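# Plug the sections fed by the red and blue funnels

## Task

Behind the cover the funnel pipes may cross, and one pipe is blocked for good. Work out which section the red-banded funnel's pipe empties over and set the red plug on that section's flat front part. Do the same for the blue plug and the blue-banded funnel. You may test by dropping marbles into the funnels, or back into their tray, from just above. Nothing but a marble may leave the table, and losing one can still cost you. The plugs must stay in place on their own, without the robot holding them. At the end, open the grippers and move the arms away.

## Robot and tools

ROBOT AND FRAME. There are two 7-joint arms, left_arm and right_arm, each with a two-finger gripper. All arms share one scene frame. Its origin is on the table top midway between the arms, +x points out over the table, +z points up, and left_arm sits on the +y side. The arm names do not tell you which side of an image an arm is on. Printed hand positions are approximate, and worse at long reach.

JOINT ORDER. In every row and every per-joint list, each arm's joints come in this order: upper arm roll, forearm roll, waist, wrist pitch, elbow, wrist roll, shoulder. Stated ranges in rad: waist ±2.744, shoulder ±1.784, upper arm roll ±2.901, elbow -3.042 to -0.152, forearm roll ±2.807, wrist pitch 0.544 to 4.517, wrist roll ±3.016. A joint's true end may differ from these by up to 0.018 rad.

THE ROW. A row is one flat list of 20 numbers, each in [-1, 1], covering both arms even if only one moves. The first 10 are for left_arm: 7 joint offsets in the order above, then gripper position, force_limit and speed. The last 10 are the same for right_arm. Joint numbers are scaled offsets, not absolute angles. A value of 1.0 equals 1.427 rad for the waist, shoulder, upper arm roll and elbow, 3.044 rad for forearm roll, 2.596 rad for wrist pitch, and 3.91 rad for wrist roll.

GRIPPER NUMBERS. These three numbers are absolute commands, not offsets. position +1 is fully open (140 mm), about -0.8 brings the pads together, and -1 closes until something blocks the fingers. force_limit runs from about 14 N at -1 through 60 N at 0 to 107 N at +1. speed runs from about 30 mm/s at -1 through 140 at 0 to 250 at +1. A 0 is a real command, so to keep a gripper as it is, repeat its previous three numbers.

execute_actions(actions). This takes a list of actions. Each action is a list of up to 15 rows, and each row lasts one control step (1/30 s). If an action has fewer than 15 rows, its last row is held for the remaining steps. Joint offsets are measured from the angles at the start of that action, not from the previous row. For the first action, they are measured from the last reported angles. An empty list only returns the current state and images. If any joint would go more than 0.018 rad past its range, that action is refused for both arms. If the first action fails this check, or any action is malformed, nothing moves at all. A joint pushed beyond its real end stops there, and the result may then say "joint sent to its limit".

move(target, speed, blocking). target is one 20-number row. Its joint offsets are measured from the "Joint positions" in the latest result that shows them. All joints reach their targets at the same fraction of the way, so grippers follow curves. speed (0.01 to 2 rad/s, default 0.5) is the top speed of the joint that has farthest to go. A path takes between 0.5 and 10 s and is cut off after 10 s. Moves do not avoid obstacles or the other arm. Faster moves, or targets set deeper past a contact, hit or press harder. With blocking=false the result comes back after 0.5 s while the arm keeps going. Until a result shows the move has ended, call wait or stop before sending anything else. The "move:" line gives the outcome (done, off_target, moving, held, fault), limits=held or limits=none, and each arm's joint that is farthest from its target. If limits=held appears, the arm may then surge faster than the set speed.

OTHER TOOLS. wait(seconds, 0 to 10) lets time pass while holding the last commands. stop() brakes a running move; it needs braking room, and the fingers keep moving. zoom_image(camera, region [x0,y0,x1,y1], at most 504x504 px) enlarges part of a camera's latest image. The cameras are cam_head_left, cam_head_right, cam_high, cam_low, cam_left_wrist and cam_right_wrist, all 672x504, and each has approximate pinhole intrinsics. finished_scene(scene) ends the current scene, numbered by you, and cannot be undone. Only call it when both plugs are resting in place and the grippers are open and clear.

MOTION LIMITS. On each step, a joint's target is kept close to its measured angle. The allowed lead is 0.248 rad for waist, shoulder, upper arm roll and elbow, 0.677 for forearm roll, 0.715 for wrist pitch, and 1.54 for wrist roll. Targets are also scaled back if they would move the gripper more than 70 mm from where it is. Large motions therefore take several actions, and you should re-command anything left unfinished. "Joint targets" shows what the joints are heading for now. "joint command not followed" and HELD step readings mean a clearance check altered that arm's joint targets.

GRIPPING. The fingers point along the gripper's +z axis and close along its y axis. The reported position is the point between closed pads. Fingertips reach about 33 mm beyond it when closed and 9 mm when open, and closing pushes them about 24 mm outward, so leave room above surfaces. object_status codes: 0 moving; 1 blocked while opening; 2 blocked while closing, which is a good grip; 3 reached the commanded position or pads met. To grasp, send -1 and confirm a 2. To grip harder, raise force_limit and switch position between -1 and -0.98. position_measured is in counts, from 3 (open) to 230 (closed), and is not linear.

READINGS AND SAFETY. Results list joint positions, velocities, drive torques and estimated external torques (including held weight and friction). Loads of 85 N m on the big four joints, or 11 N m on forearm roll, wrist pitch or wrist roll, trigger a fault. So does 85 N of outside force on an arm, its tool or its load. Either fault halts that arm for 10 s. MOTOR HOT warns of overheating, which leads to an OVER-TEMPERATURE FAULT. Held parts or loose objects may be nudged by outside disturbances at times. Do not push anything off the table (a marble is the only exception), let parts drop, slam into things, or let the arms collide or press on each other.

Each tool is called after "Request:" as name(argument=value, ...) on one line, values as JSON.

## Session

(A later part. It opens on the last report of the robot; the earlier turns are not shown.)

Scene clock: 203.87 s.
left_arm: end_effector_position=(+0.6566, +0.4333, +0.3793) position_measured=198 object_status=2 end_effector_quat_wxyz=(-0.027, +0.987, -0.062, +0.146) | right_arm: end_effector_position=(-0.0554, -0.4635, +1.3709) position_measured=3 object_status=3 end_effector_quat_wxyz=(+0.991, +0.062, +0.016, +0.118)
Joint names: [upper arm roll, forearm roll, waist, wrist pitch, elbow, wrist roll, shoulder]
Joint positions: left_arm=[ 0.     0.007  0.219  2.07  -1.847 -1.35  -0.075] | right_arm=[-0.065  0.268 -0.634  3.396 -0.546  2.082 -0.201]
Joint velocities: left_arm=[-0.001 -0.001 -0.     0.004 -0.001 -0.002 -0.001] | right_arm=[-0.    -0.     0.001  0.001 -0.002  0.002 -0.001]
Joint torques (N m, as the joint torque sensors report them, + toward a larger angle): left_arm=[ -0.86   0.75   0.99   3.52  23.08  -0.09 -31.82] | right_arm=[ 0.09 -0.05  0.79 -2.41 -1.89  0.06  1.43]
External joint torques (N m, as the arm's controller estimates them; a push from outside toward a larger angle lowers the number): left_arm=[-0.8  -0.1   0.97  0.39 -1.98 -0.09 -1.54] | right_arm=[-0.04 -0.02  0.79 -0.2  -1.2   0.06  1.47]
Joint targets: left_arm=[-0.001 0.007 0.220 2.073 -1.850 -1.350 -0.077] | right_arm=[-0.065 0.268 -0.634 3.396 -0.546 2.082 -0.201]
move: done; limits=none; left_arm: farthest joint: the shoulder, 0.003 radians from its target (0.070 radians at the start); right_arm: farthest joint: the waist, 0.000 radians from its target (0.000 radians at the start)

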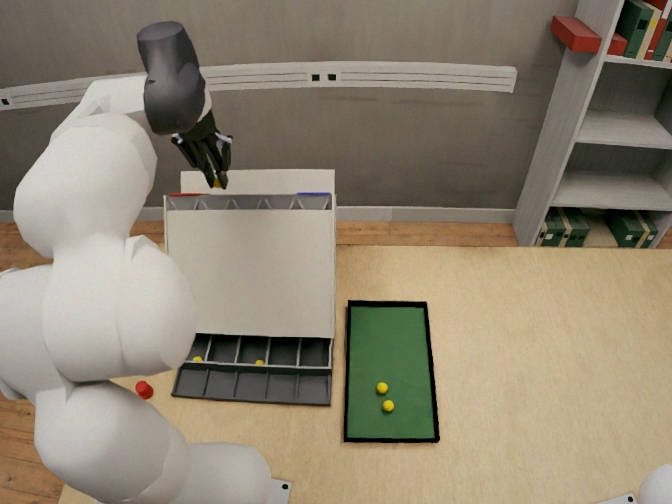

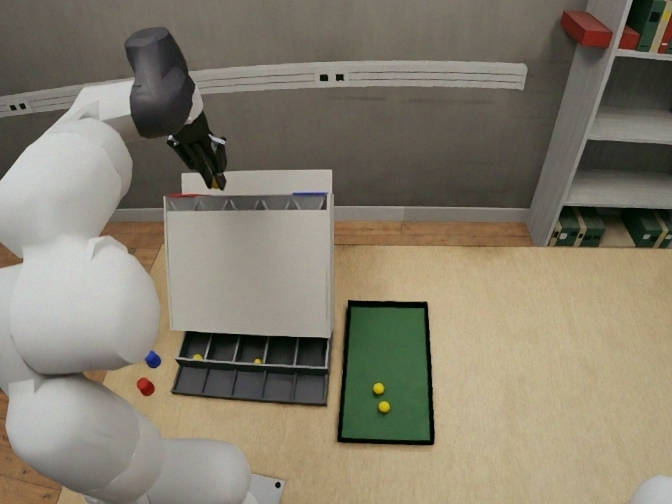

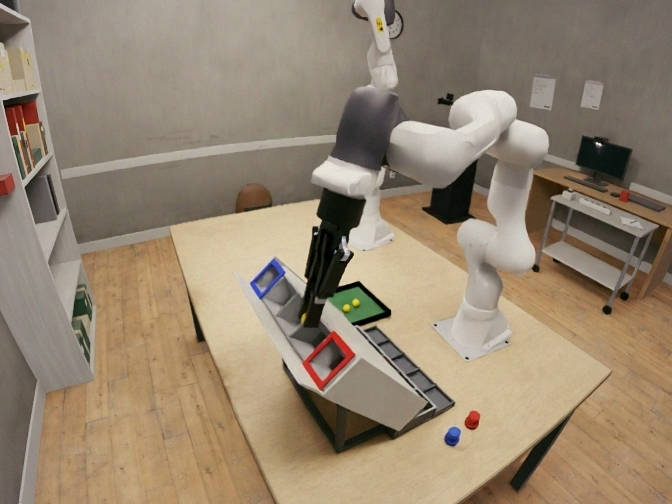

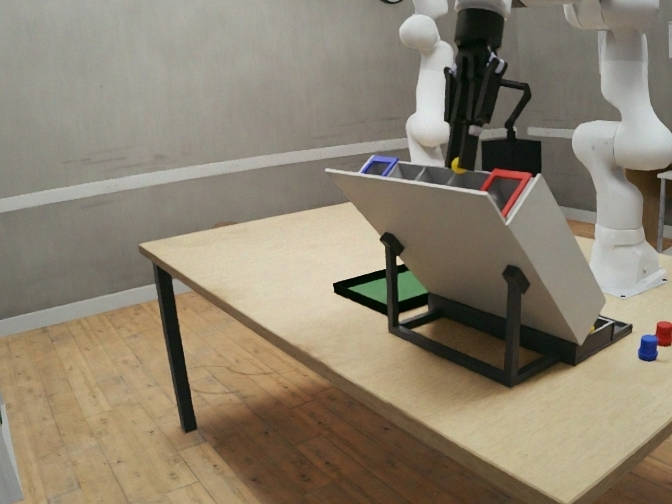

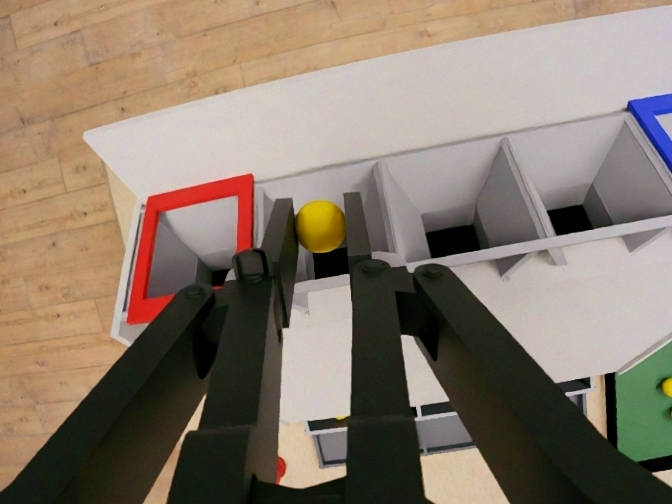

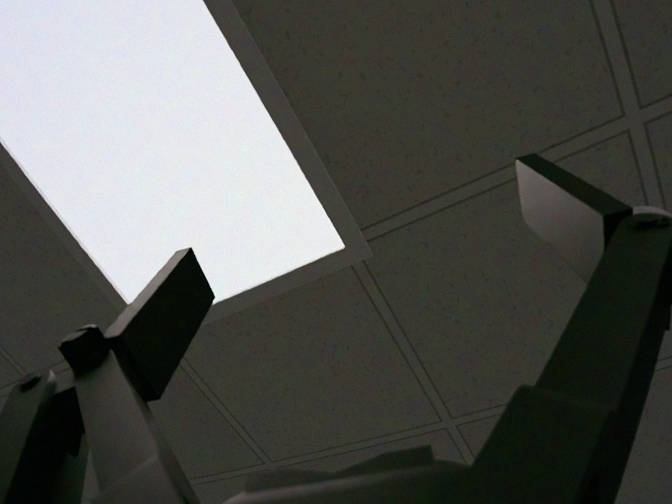

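Request:
move(target=[0,0,-0.3861,-0.0324,0.1121,-0.1347,0.0484,-0.15,-0.2,0.8,0,0,0,0,0,0,0,1,-0.5,0.5], speed=0.7)

Scene clock: 254.10 s.
left_arm: end_effector_position=(+0.6166, +0.0863, +0.4119) position_measured=148 object_status=3 end_effector_quat_wxyz=(+0.053, +0.985, -0.076, +0.143) | right_arm: end_effector_position=(-0.0554, -0.4635, +1.3709) position_measured=3 object_status=3 end_effector_quat_wxyz=(+0.991, +0.062, +0.016, +0.118)
Joint names: [upper arm roll, forearm roll, waist, wrist pitch, elbow, wrist roll, shoulder]
Joint positions: left_arm=[-0.001  0.007 -0.332  1.988 -1.69  -1.871 -0.008] | right_arm=[-0.065  0.268 -0.634  3.396 -0.546  2.082 -0.201]
Joint velocities: left_arm=[-0.002 -0.     0.     0.    -0.001 -0.006 -0.   ] | right_arm=[-0.     0.    -0.    -0.001  0.001 -0.001  0.001]
Joint torques (N m, as the joint torque sensors report them, + toward a larger angle): left_arm=[  0.31   0.78   0.75   2.76  26.44  -0.11 -30.8 ] | right_arm=[ 0.14 -0.04  0.65 -2.4  -1.7   0.05  1.36]
External joint torques (N m, as the arm's controller estimates them; a push from outside toward a larger angle lowers the number): left_arm=[ 0.44 -0.11  0.87 -0.36  1.72 -0.13  1.36] | right_arm=[ 0.02 -0.02  0.65 -0.18 -0.95  0.05  1.25]
Joint targets: left_arm=[0.000 0.007 -0.332 1.986 -1.687 -1.876 -0.006] | right_arm=[-0.065 0.268 -0.634 3.396 -0.546 2.082 -0.201]
move: done; limits=none; left_arm: farthest joint: the wrist roll, 0.006 radians from its target (0.527 radians at the start); right_arm: farthest joint: the waist, 0.000 radians from its target (0.000 radians at the start)

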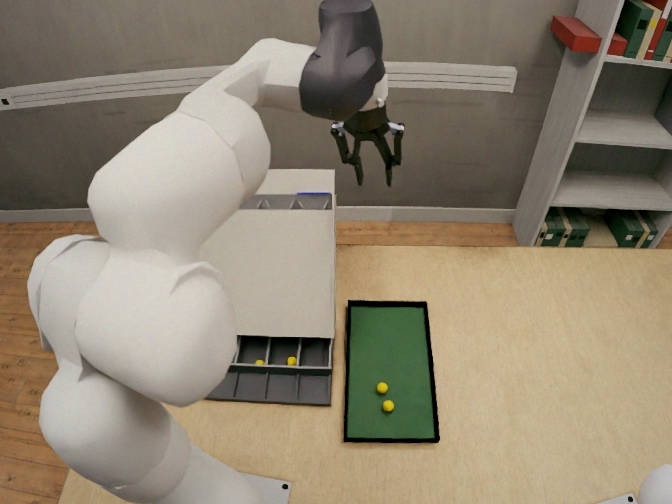

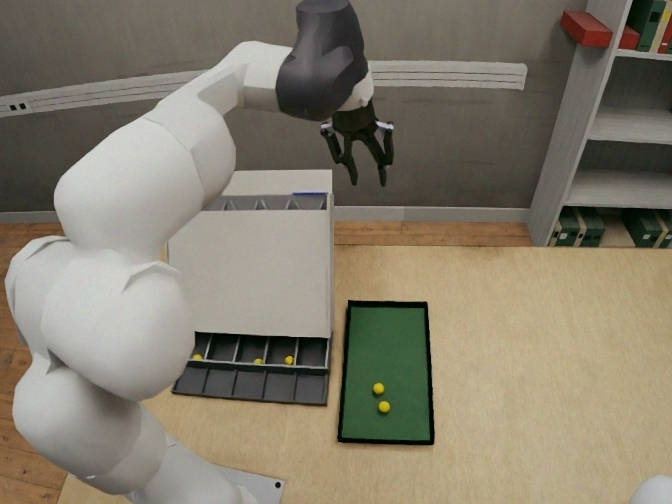

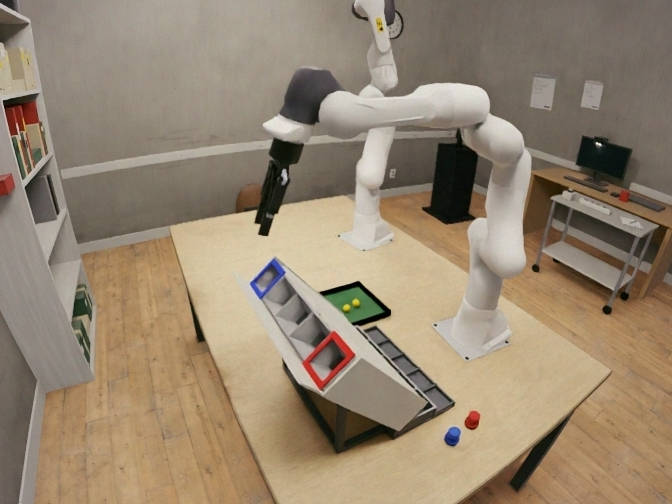

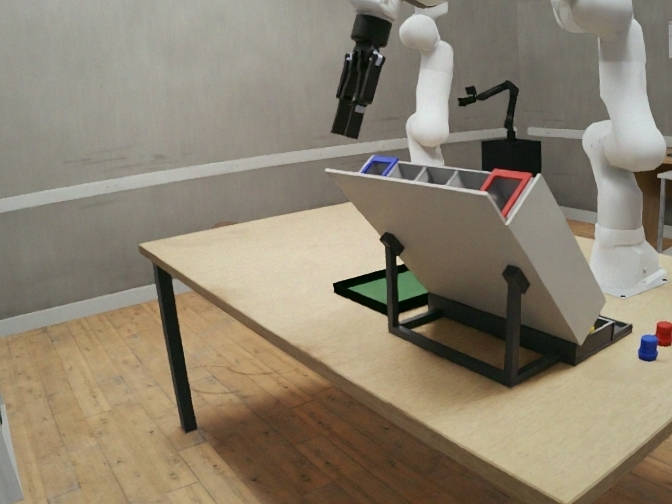

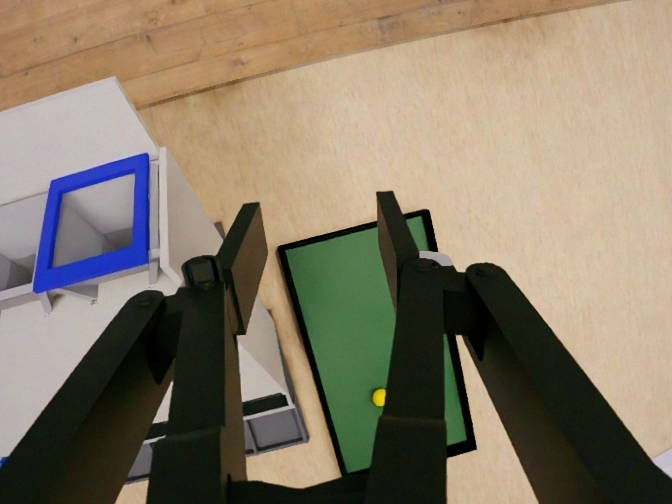

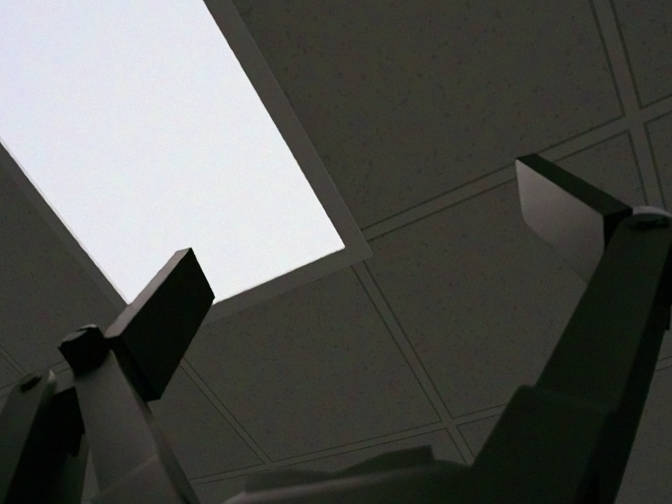

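Request:
move(target=[0,0,-0.2491,0.2388,-0.669,0,-0.023,-0.15,-0.2,0.8,0,0,0,0,0,0,0,1,-0.5,0.5], speed=0.8)

Scene clock: 264.57 s.
left_arm: end_effector_position=(+0.3264, +0.0620, +0.0462) position_measured=148 object_status=3 end_effector_quat_wxyz=(-0.001, +0.968, -0.253, +0.002) | right_arm: end_effector_position=(-0.0554, -0.4635, +1.3709) position_measured=3 object_status=3 end_effector_quat_wxyz=(+0.991, +0.062, +0.016, +0.118)
Joint names: [upper arm roll, forearm roll, waist, wrist pitch, elbow, wrist roll, shoulder]
Joint positions: left_arm=[-0.002  0.007 -0.685  2.605 -2.642 -1.873 -0.038] | right_arm=[-0.065  0.268 -0.634  3.396 -0.546  2.082 -0.201]
Joint velocities: left_arm=[-0.001 -0.     0.001  0.004  0.     0.001  0.001] | right_arm=[ 0.     0.001 -0.001 -0.001  0.001 -0.001 -0.001]
Joint torques (N m, as the joint torque sensors report them, + toward a larger angle): left_arm=[  0.04   0.39  -1.4    2.82  17.33   0.1  -26.66] | right_arm=[ 0.2  -0.02  0.74 -2.37 -1.53  0.07  1.44]
External joint torques (N m, as the arm's controller estimates them; a push from outside toward a larger angle lowers the number): left_arm=[ 0.06 -0.06 -1.42  0.31 -1.07  0.1  -1.87] | right_arm=[ 0.08  0.01  0.75 -0.18 -0.96  0.06  1.68]
Joint targets: left_arm=[-0.001 0.007 -0.687 2.608 -2.644 -1.871 -0.041] | right_arm=[-0.065 0.268 -0.634 3.396 -0.546 2.082 -0.201]
move: done; limits=none; left_arm: farthest joint: the waist, 0.003 radians from its target (0.356 radians at the start); right_arm: farthest joint: the waist, 0.000 radians from its target (0.000 radians at the start)

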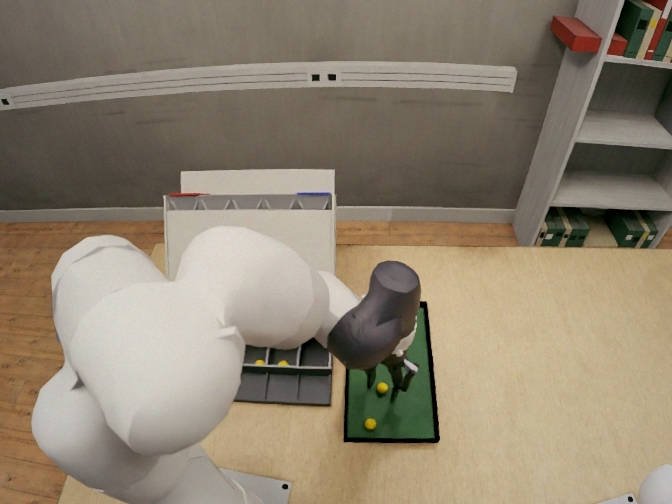

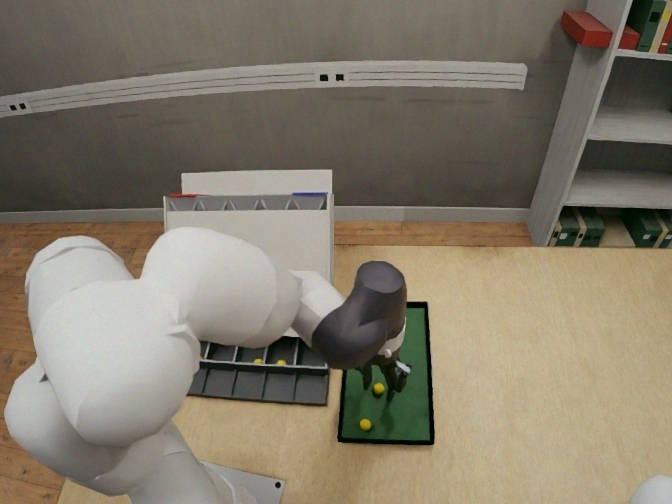

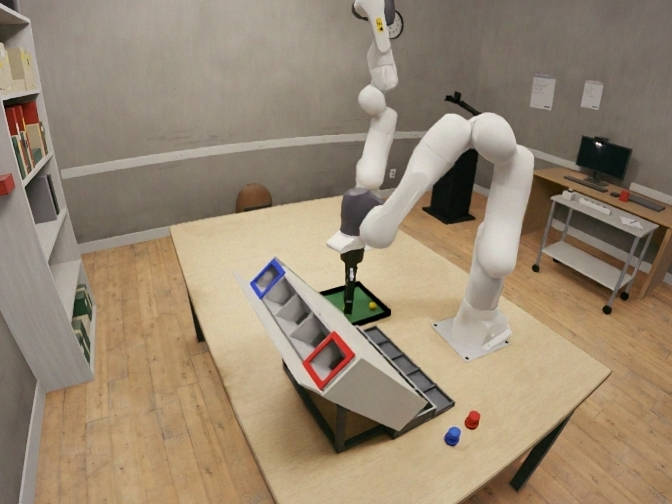

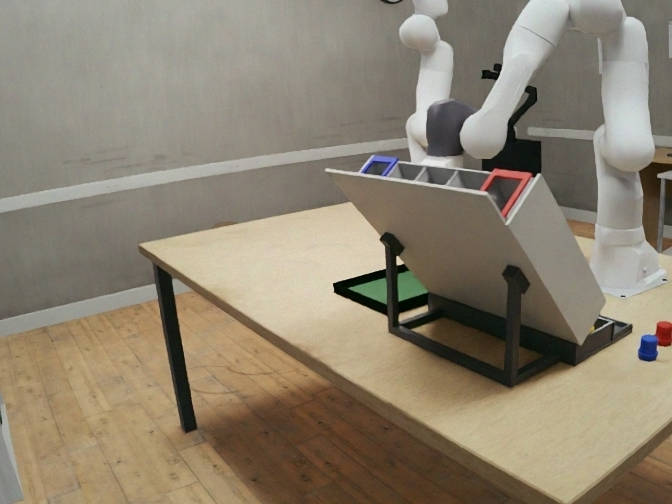

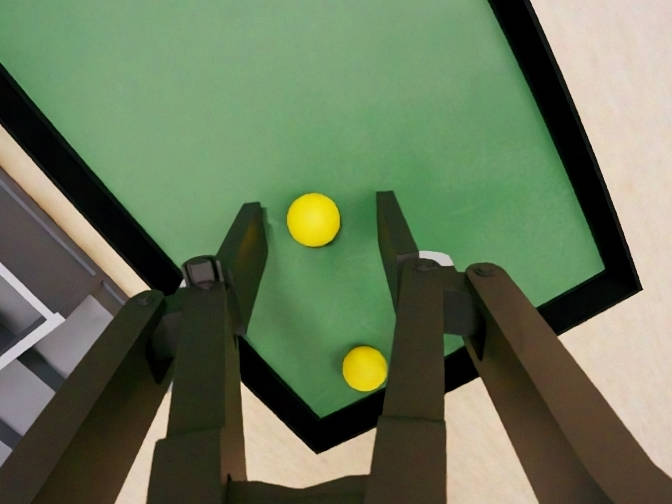

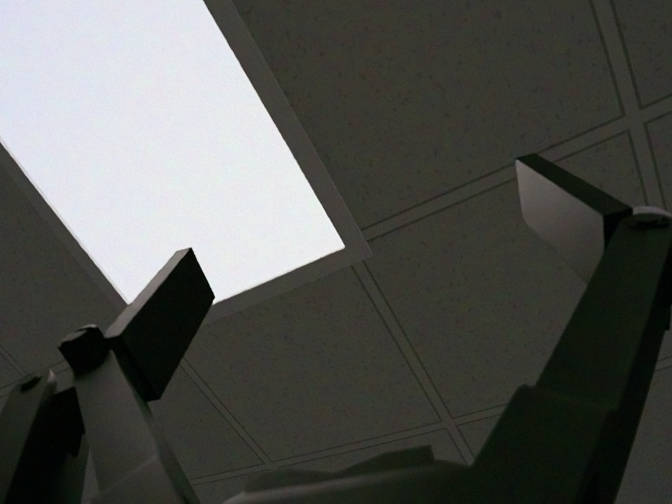

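Request:
move(target=[0,0,0.006,0.001,0,0,0,-1,-0.2,-0.5,0,0,0,0,0,0,0,1,-0.5,0.5], speed=0.2)

Scene clock: 268.63 s.
left_arm: end_effector_position=(+0.3283, +0.0636, +0.0462) position_measured=198 object_status=2 end_effector_quat_wxyz=(-0.001, +0.968, -0.250, +0.002) | right_arm: end_effector_position=(-0.0554, -0.4635, +1.3709) position_measured=3 object_status=3 end_effector_quat_wxyz=(+0.991, +0.062, +0.016, +0.118)
Joint names: [upper arm roll, forearm roll, waist, wrist pitch, elbow, wrist roll, shoulder]
Joint positions: left_arm=[-0.002  0.007 -0.679  2.606 -2.642 -1.873 -0.039] | right_arm=[-0.065  0.268 -0.634  3.396 -0.546  2.082 -0.201]
Joint velocities: left_arm=[-0.     0.     0.     0.    -0.002 -0.     0.001] | right_arm=[ 0.001  0.    -0.    -0.001  0.001  0.    -0.   ]
Joint torques (N m, as the joint torque sensors report them, + toward a larger angle): left_arm=[ -0.76   0.4    1.77   2.77  18.24   0.09 -24.93] | right_arm=[ 0.14 -0.06  0.65 -2.41 -1.76  0.07  1.58]
External joint torques (N m, as the arm's controller estimates them; a push from outside toward a larger angle lowers the number): left_arm=[-0.7  -0.06  1.79  0.26 -0.12  0.09 -0.13] | right_arm=[ 0.02 -0.03  0.66 -0.21 -1.15  0.06  1.72]
Joint targets: left_arm=[-0.002 0.007 -0.676 2.607 -2.642 -1.873 -0.038] | right_arm=[-0.065 0.268 -0.634 3.396 -0.546 2.082 -0.201]
move: done; limits=none; left_arm: farthest joint: the waist, 0.002 radians from its target (0.008 radians at the start); right_arm: farthest joint: the waist, 0.000 radians from its target (0.000 radians at the start)

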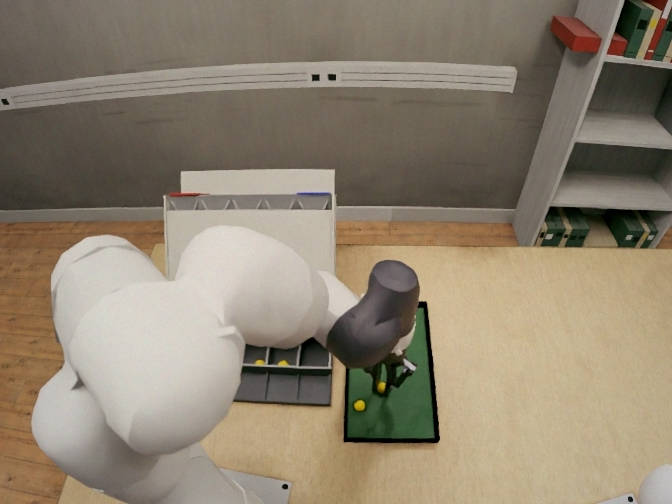

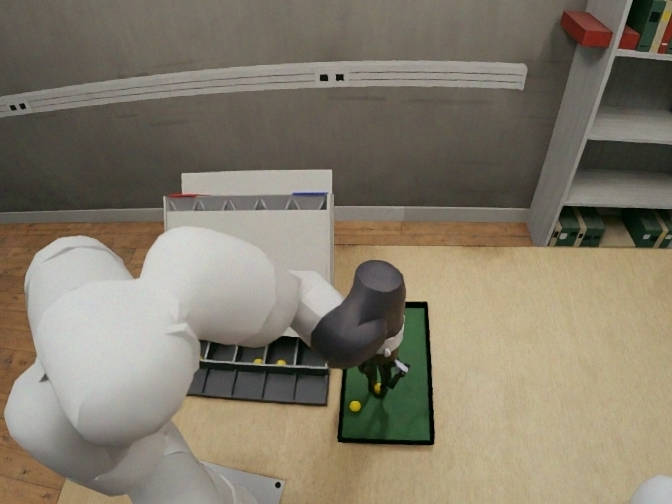

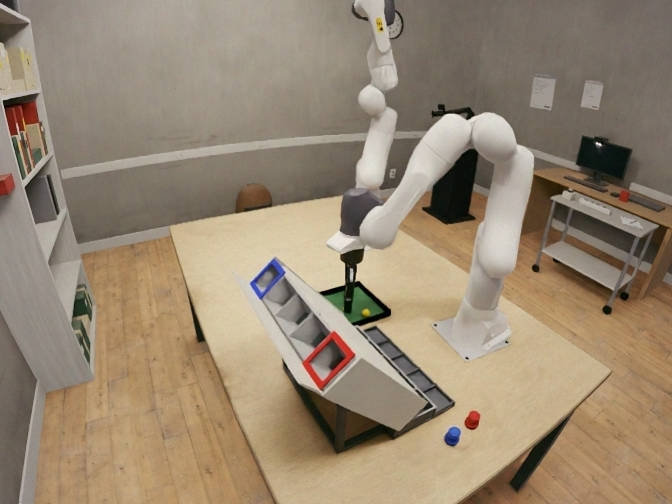

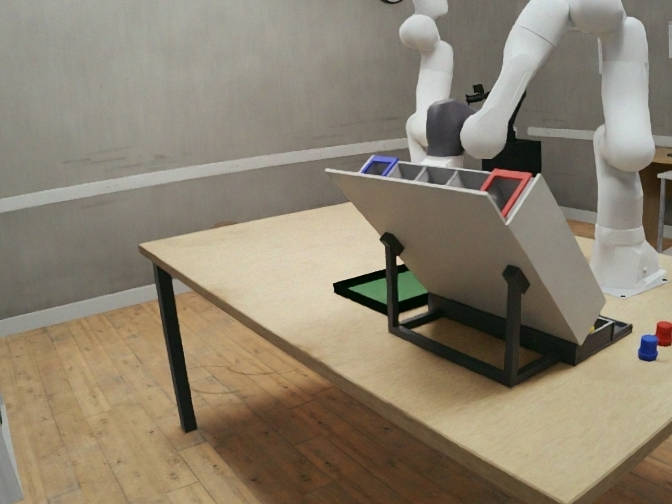

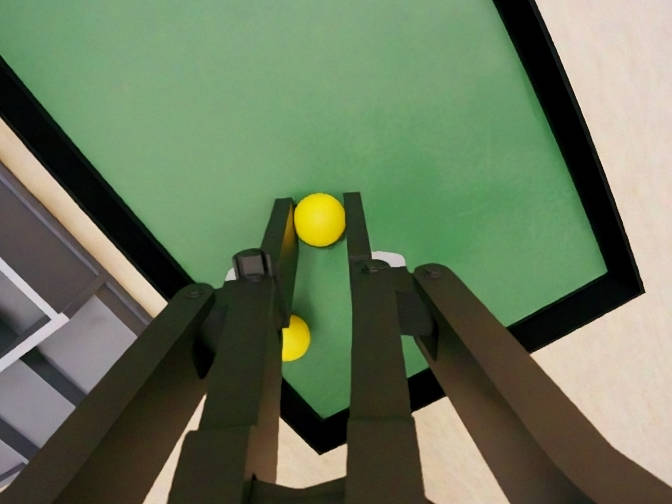

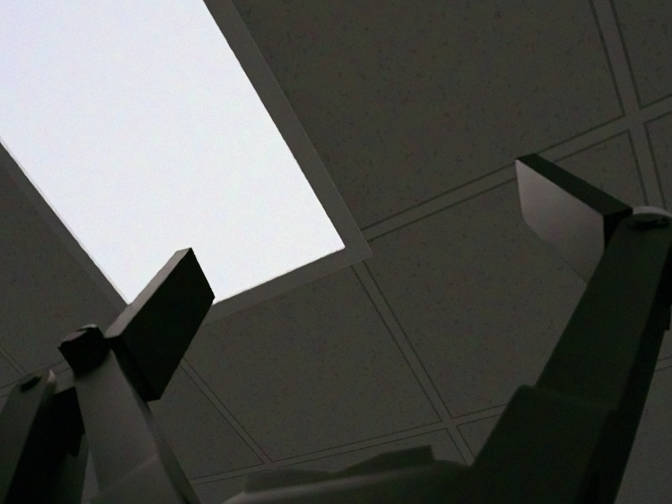

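Request:
move(target=[0,0,0.2432,-0.2388,0.6692,0.1338,0.0231,-1,-0.2,-0.5,0,0,0,0,0,0,0,1,-0.5,0.5], speed=0.8)

Scene clock: 274.57 s.
left_arm: end_effector_position=(+0.6162, +0.0853, +0.4116) position_measured=198 object_status=2 end_effector_quat_wxyz=(+0.015, +0.933, -0.326, +0.151) | right_arm: end_effector_position=(-0.0554, -0.4635, +1.3709) position_measured=3 object_status=3 end_effector_quat_wxyz=(+0.991, +0.062, +0.016, +0.118)
Joint names: [upper arm roll, forearm roll, waist, wrist pitch, elbow, wrist roll, shoulder]
Joint positions: left_arm=[-0.001  0.007 -0.334  1.988 -1.69  -1.355 -0.008] | right_arm=[-0.065  0.268 -0.634  3.396 -0.546  2.082 -0.201]
Joint velocities: left_arm=[-0.001 -0.    -0.001 -0.001 -0.001  0.005  0.001] | right_arm=[-0.     0.002 -0.001  0.    -0.001  0.001 -0.   ]
Joint torques (N m, as the joint torque sensors report them, + toward a larger angle): left_arm=[ -1.57   0.84   1.15   2.86  26.12   0.13 -31.27] | right_arm=[ 0.4  -0.06  0.74 -2.48 -1.6   0.01  1.34]
External joint torques (N m, as the arm's controller estimates them; a push from outside toward a larger angle lowers the number): left_arm=[-1.44 -0.02  1.28 -0.27  1.44  0.13  0.84] | right_arm=[ 0.27 -0.03  0.73 -0.25 -0.8   0.01  1.15]
Joint targets: left_arm=[-0.002 0.007 -0.332 1.986 -1.687 -1.350 -0.006] | right_arm=[-0.065 0.268 -0.634 3.396 -0.546 2.082 -0.201]
move: done; limits=none; left_arm: farthest joint: the wrist roll, 0.005 radians from its target (0.523 radians at the start); right_arm: farthest joint: the waist, 0.000 radians from its target (0.000 radians at the start)

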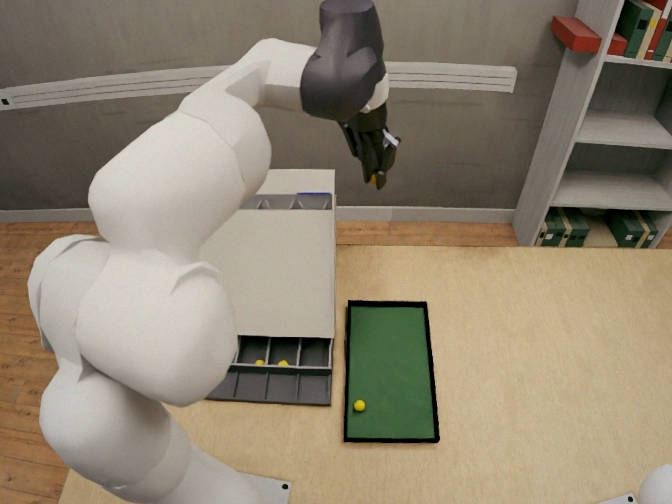

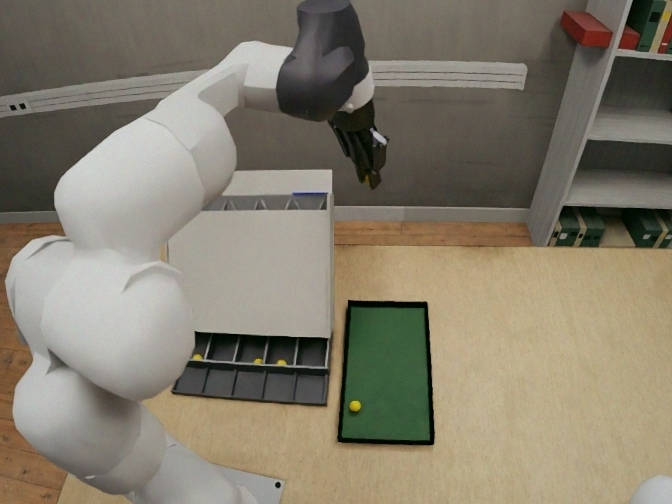

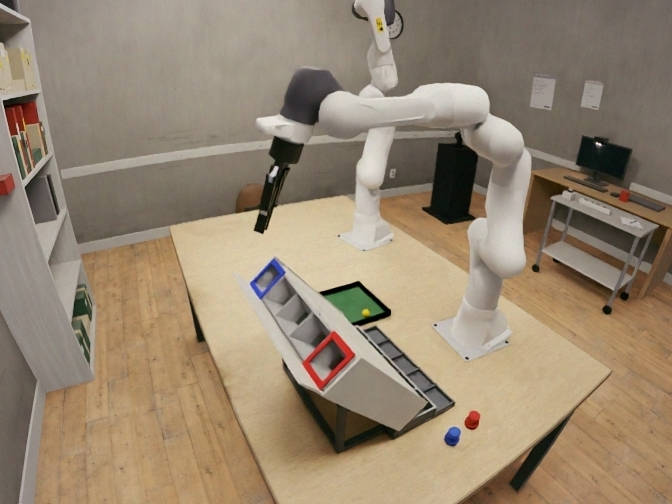

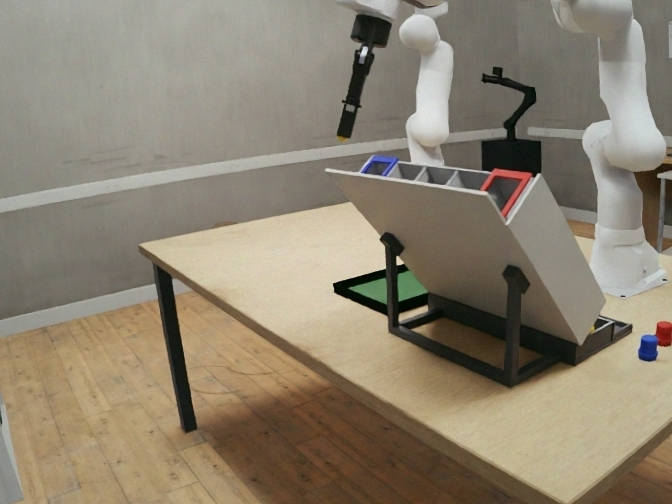

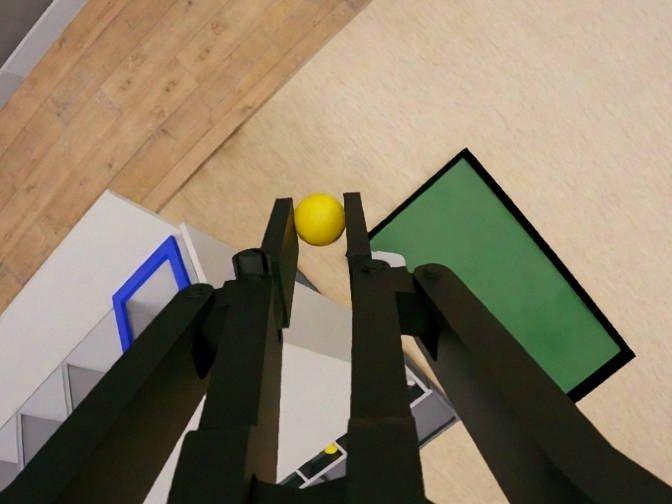

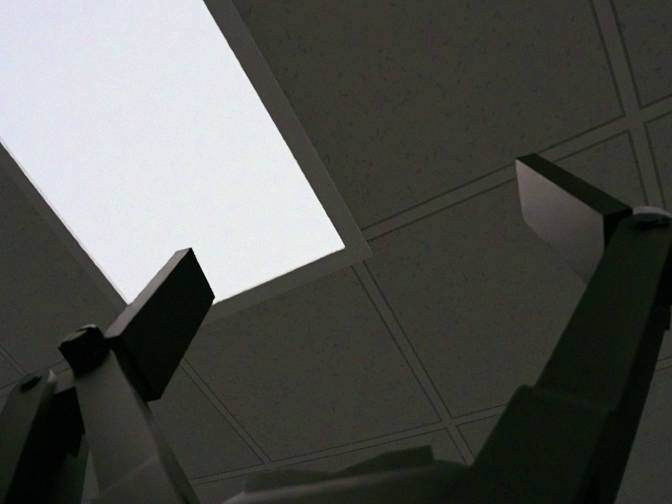

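Request:
move(target=[0,0,0.4664,0.0281,-0.075,0,-0.0197,-1,-0.2,-0.5,0,0,0,0,0,0,0,1,-0.5,0.5], speed=0.7)

Scene clock: 283.90 s.
left_arm: end_effector_position=(+0.6582, +0.5061, +0.3808) position_measured=198 object_status=2 end_effector_quat_wxyz=(-0.035, +0.989, -0.004, +0.144) | right_arm: end_effector_position=(-0.0554, -0.4635, +1.3709) position_measured=3 object_status=3 end_effector_quat_wxyz=(+0.991, +0.062, +0.016, +0.118)
Joint names: [upper arm roll, forearm roll, waist, wrist pitch, elbow, wrist roll, shoulder]
Joint positions: left_arm=[ 0.     0.007  0.332  2.058 -1.794 -1.353 -0.033] | right_arm=[-0.065  0.268 -0.634  3.396 -0.546  2.082 -0.201]
Joint velocities: left_arm=[ 0.001  0.    -0.     0.003 -0.001 -0.     0.   ] | right_arm=[ 0.    -0.    -0.001  0.     0.    -0.    -0.001]
Joint torques (N m, as the joint torque sensors report them, + toward a larger angle): left_arm=[ -0.73   0.82  -0.17   3.43  24.04  -0.07 -33.54] | right_arm=[ 0.37 -0.01  0.82 -2.39 -1.79  0.02  1.42]
External joint torques (N m, as the arm's controller estimates them; a push from outside toward a larger angle lowers the number): left_arm=[-0.71 -0.03 -0.17  0.32 -0.84 -0.08 -2.12] | right_arm=[ 0.25  0.02  0.82 -0.19 -1.14  0.01  1.5 ]
Joint targets: left_arm=[-0.001 0.007 0.332 2.061 -1.797 -1.355 -0.036] | right_arm=[-0.065 0.268 -0.634 3.396 -0.546 2.082 -0.201]
move: done; limits=none; left_arm: farthest joint: the shoulder, 0.003 radians from its target (0.029 radians at the start); right_arm: farthest joint: the waist, 0.000 radians from its target (0.000 radians at the start)

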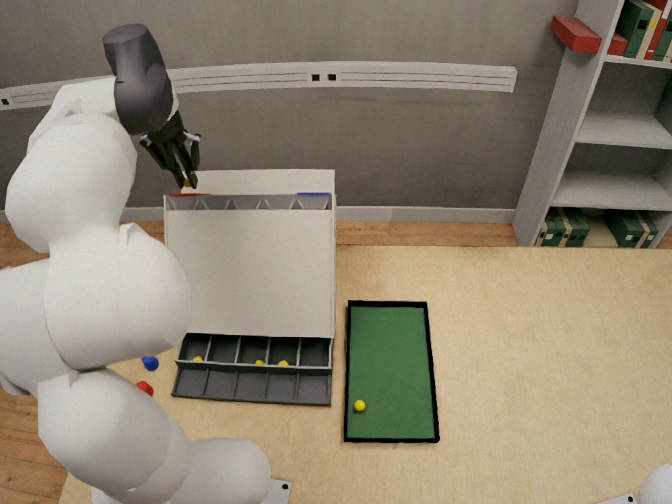

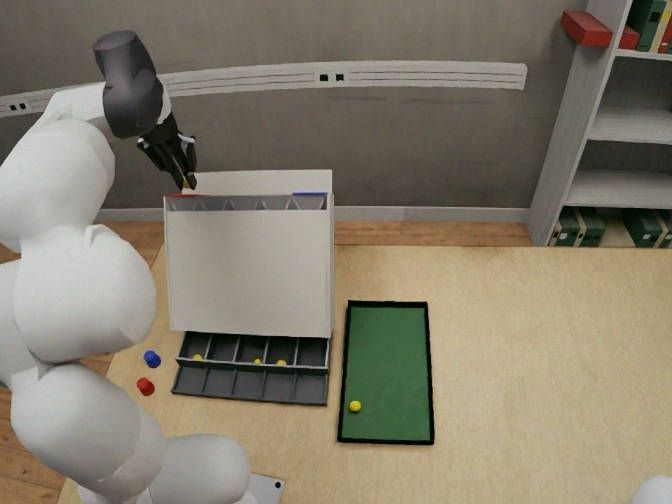

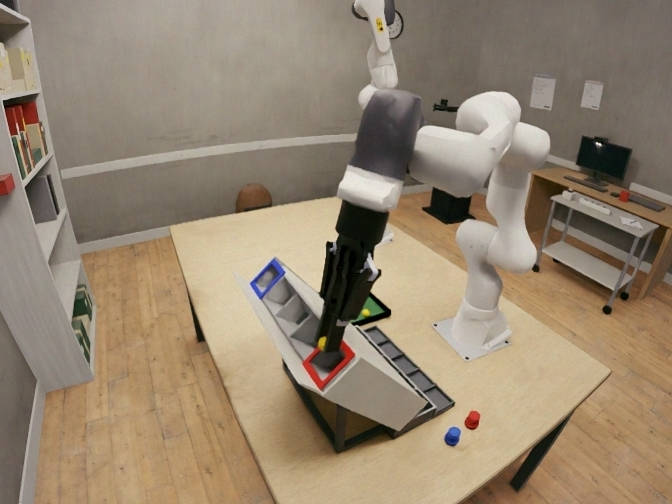

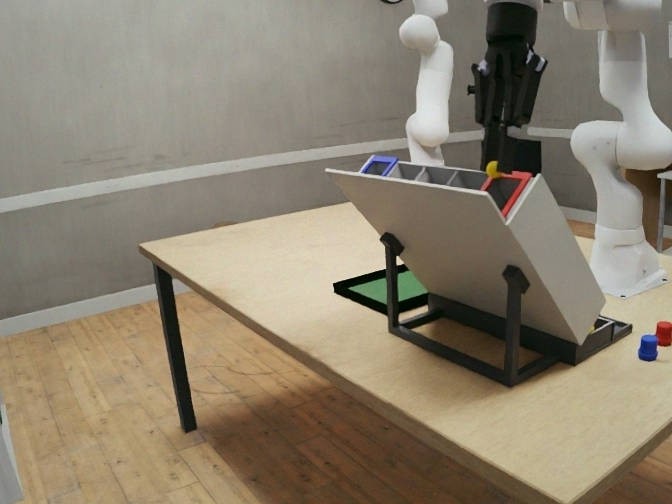

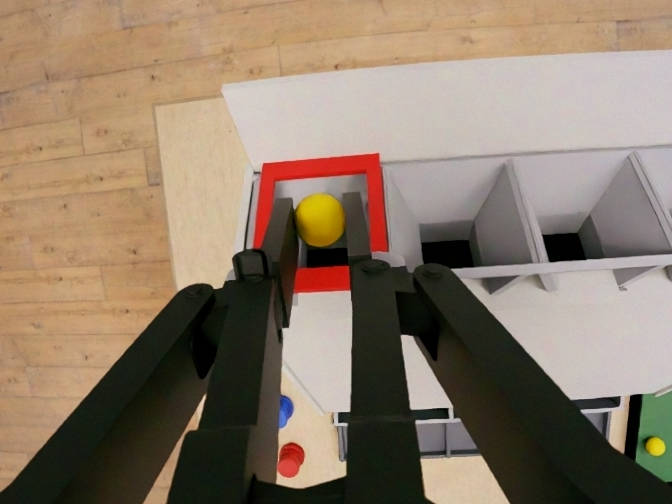

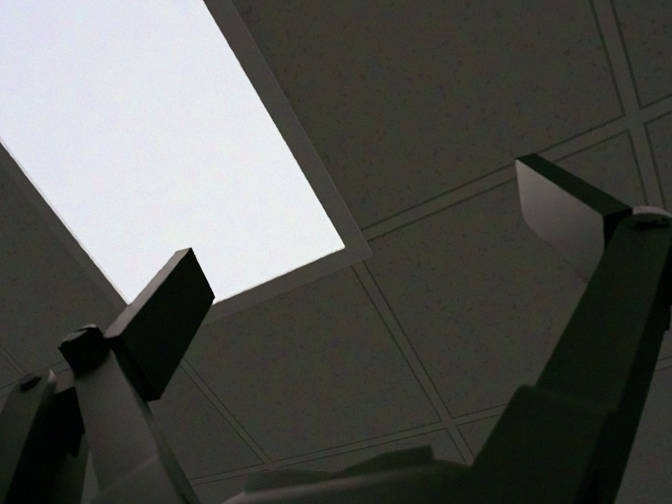

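Request:
move(target=[0,0,0.342,-0.0609,-0.1444,0,-0.1871,-0.1,-0.2,0.8,0,0,0,0,0,0,0,1,-0.5,0.5], speed=0.6)

Scene clock: 295.60 s.
left_arm: end_effector_position=(+0.4339, +0.7105, +0.3974) position_measured=141 object_status=3 end_effector_quat_wxyz=(-0.048, +0.966, +0.236, +0.089) | right_arm: end_effector_position=(-0.0554, -0.4635, +1.3709) position_measured=3 object_status=3 end_effector_quat_wxyz=(+0.991, +0.062, +0.016, +0.118)
Joint names: [upper arm roll, forearm roll, waist, wrist pitch, elbow, wrist roll, shoulder]
Joint positions: left_arm=[ 0.002  0.007  0.818  1.903 -1.998 -1.353 -0.298] | right_arm=[-0.065  0.268 -0.634  3.396 -0.546  2.082 -0.201]
Joint velocities: left_arm=[-0.001  0.001 -0.001 -0.005  0.     0.    -0.   ] | right_arm=[-0.002  0.     0.     0.     0.001 -0.    -0.001]
Joint torques (N m, as the joint torque sensors report them, + toward a larger angle): left_arm=[ -1.96   0.86   1.49   2.53  22.73  -0.04 -23.19] | right_arm=[-0.08 -0.05  0.53 -2.43 -1.88  0.01  1.35]
External joint torques (N m, as the arm's controller estimates them; a push from outside toward a larger angle lowers the number): left_arm=[-1.54 -0.01  1.58 -0.43 -1.93 -0.04 -1.23] | right_arm=[-0.18 -0.02  0.55 -0.25 -1.44  0.01  1.84]
Joint targets: left_arm=[0.000 0.007 0.820 1.900 -2.000 -1.353 -0.300] | right_arm=[-0.065 0.268 -0.634 3.396 -0.546 2.082 -0.201]
move: done; limits=none; left_arm: farthest joint: the wrist pitch, 0.003 radians from its target (0.159 radians at the start); right_arm: farthest joint: the waist, 0.000 radians from its target (0.000 radians at the start)

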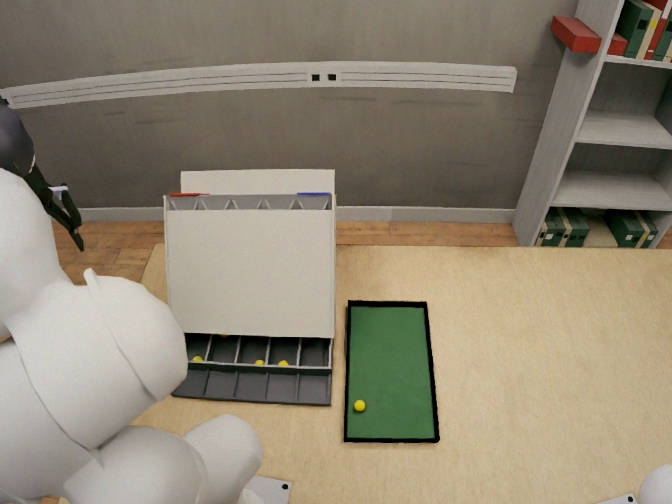

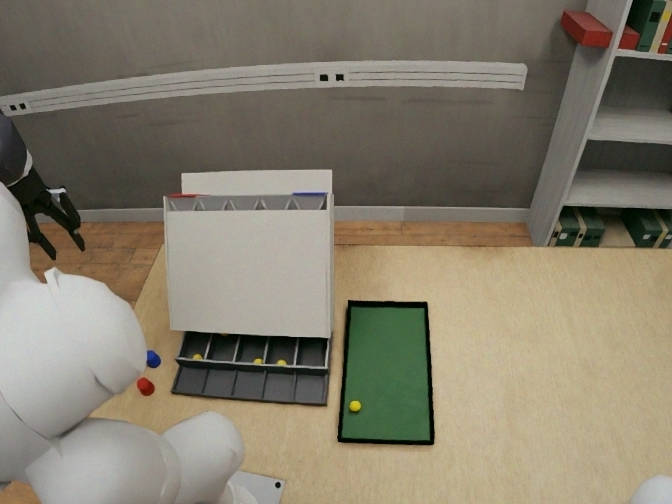

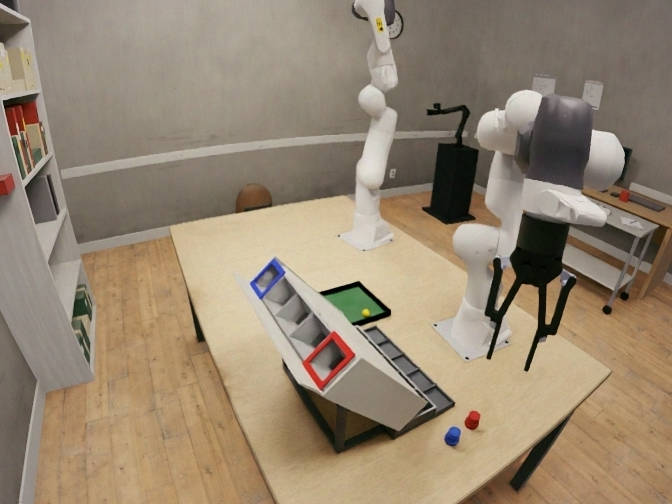

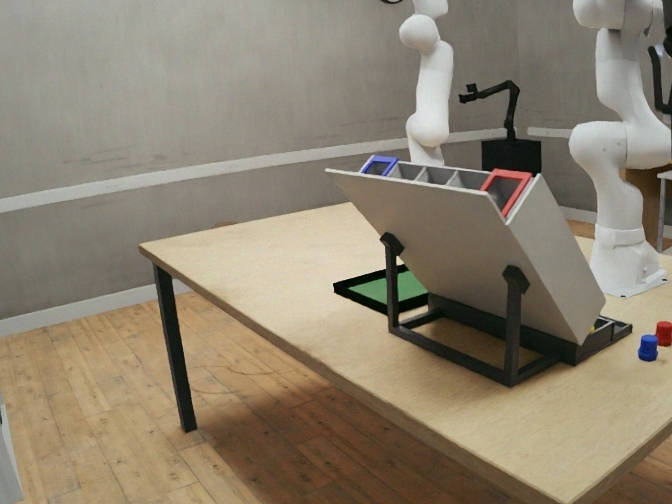

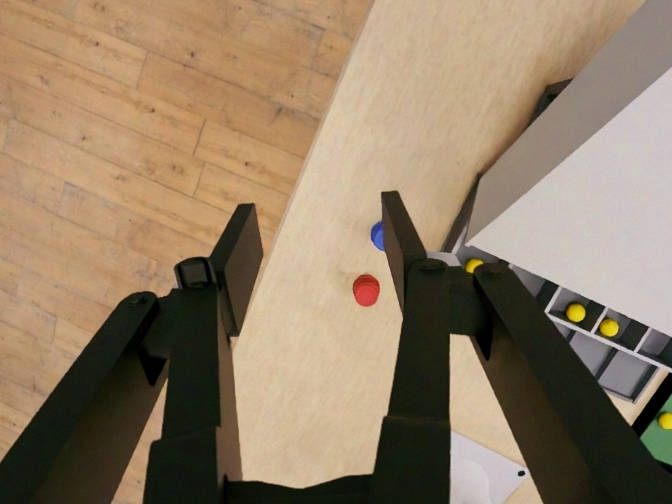

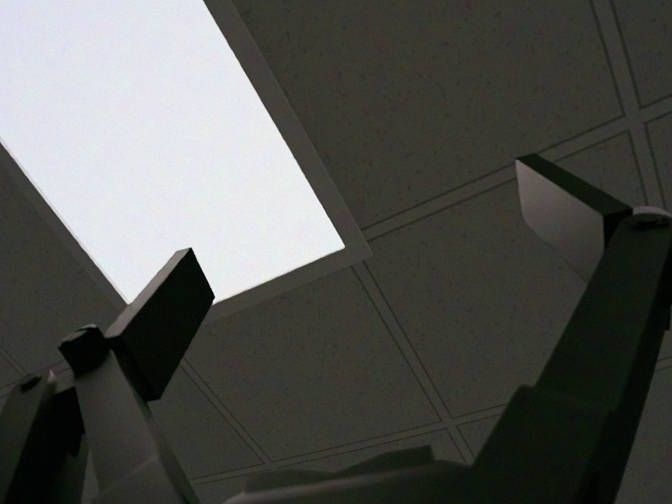

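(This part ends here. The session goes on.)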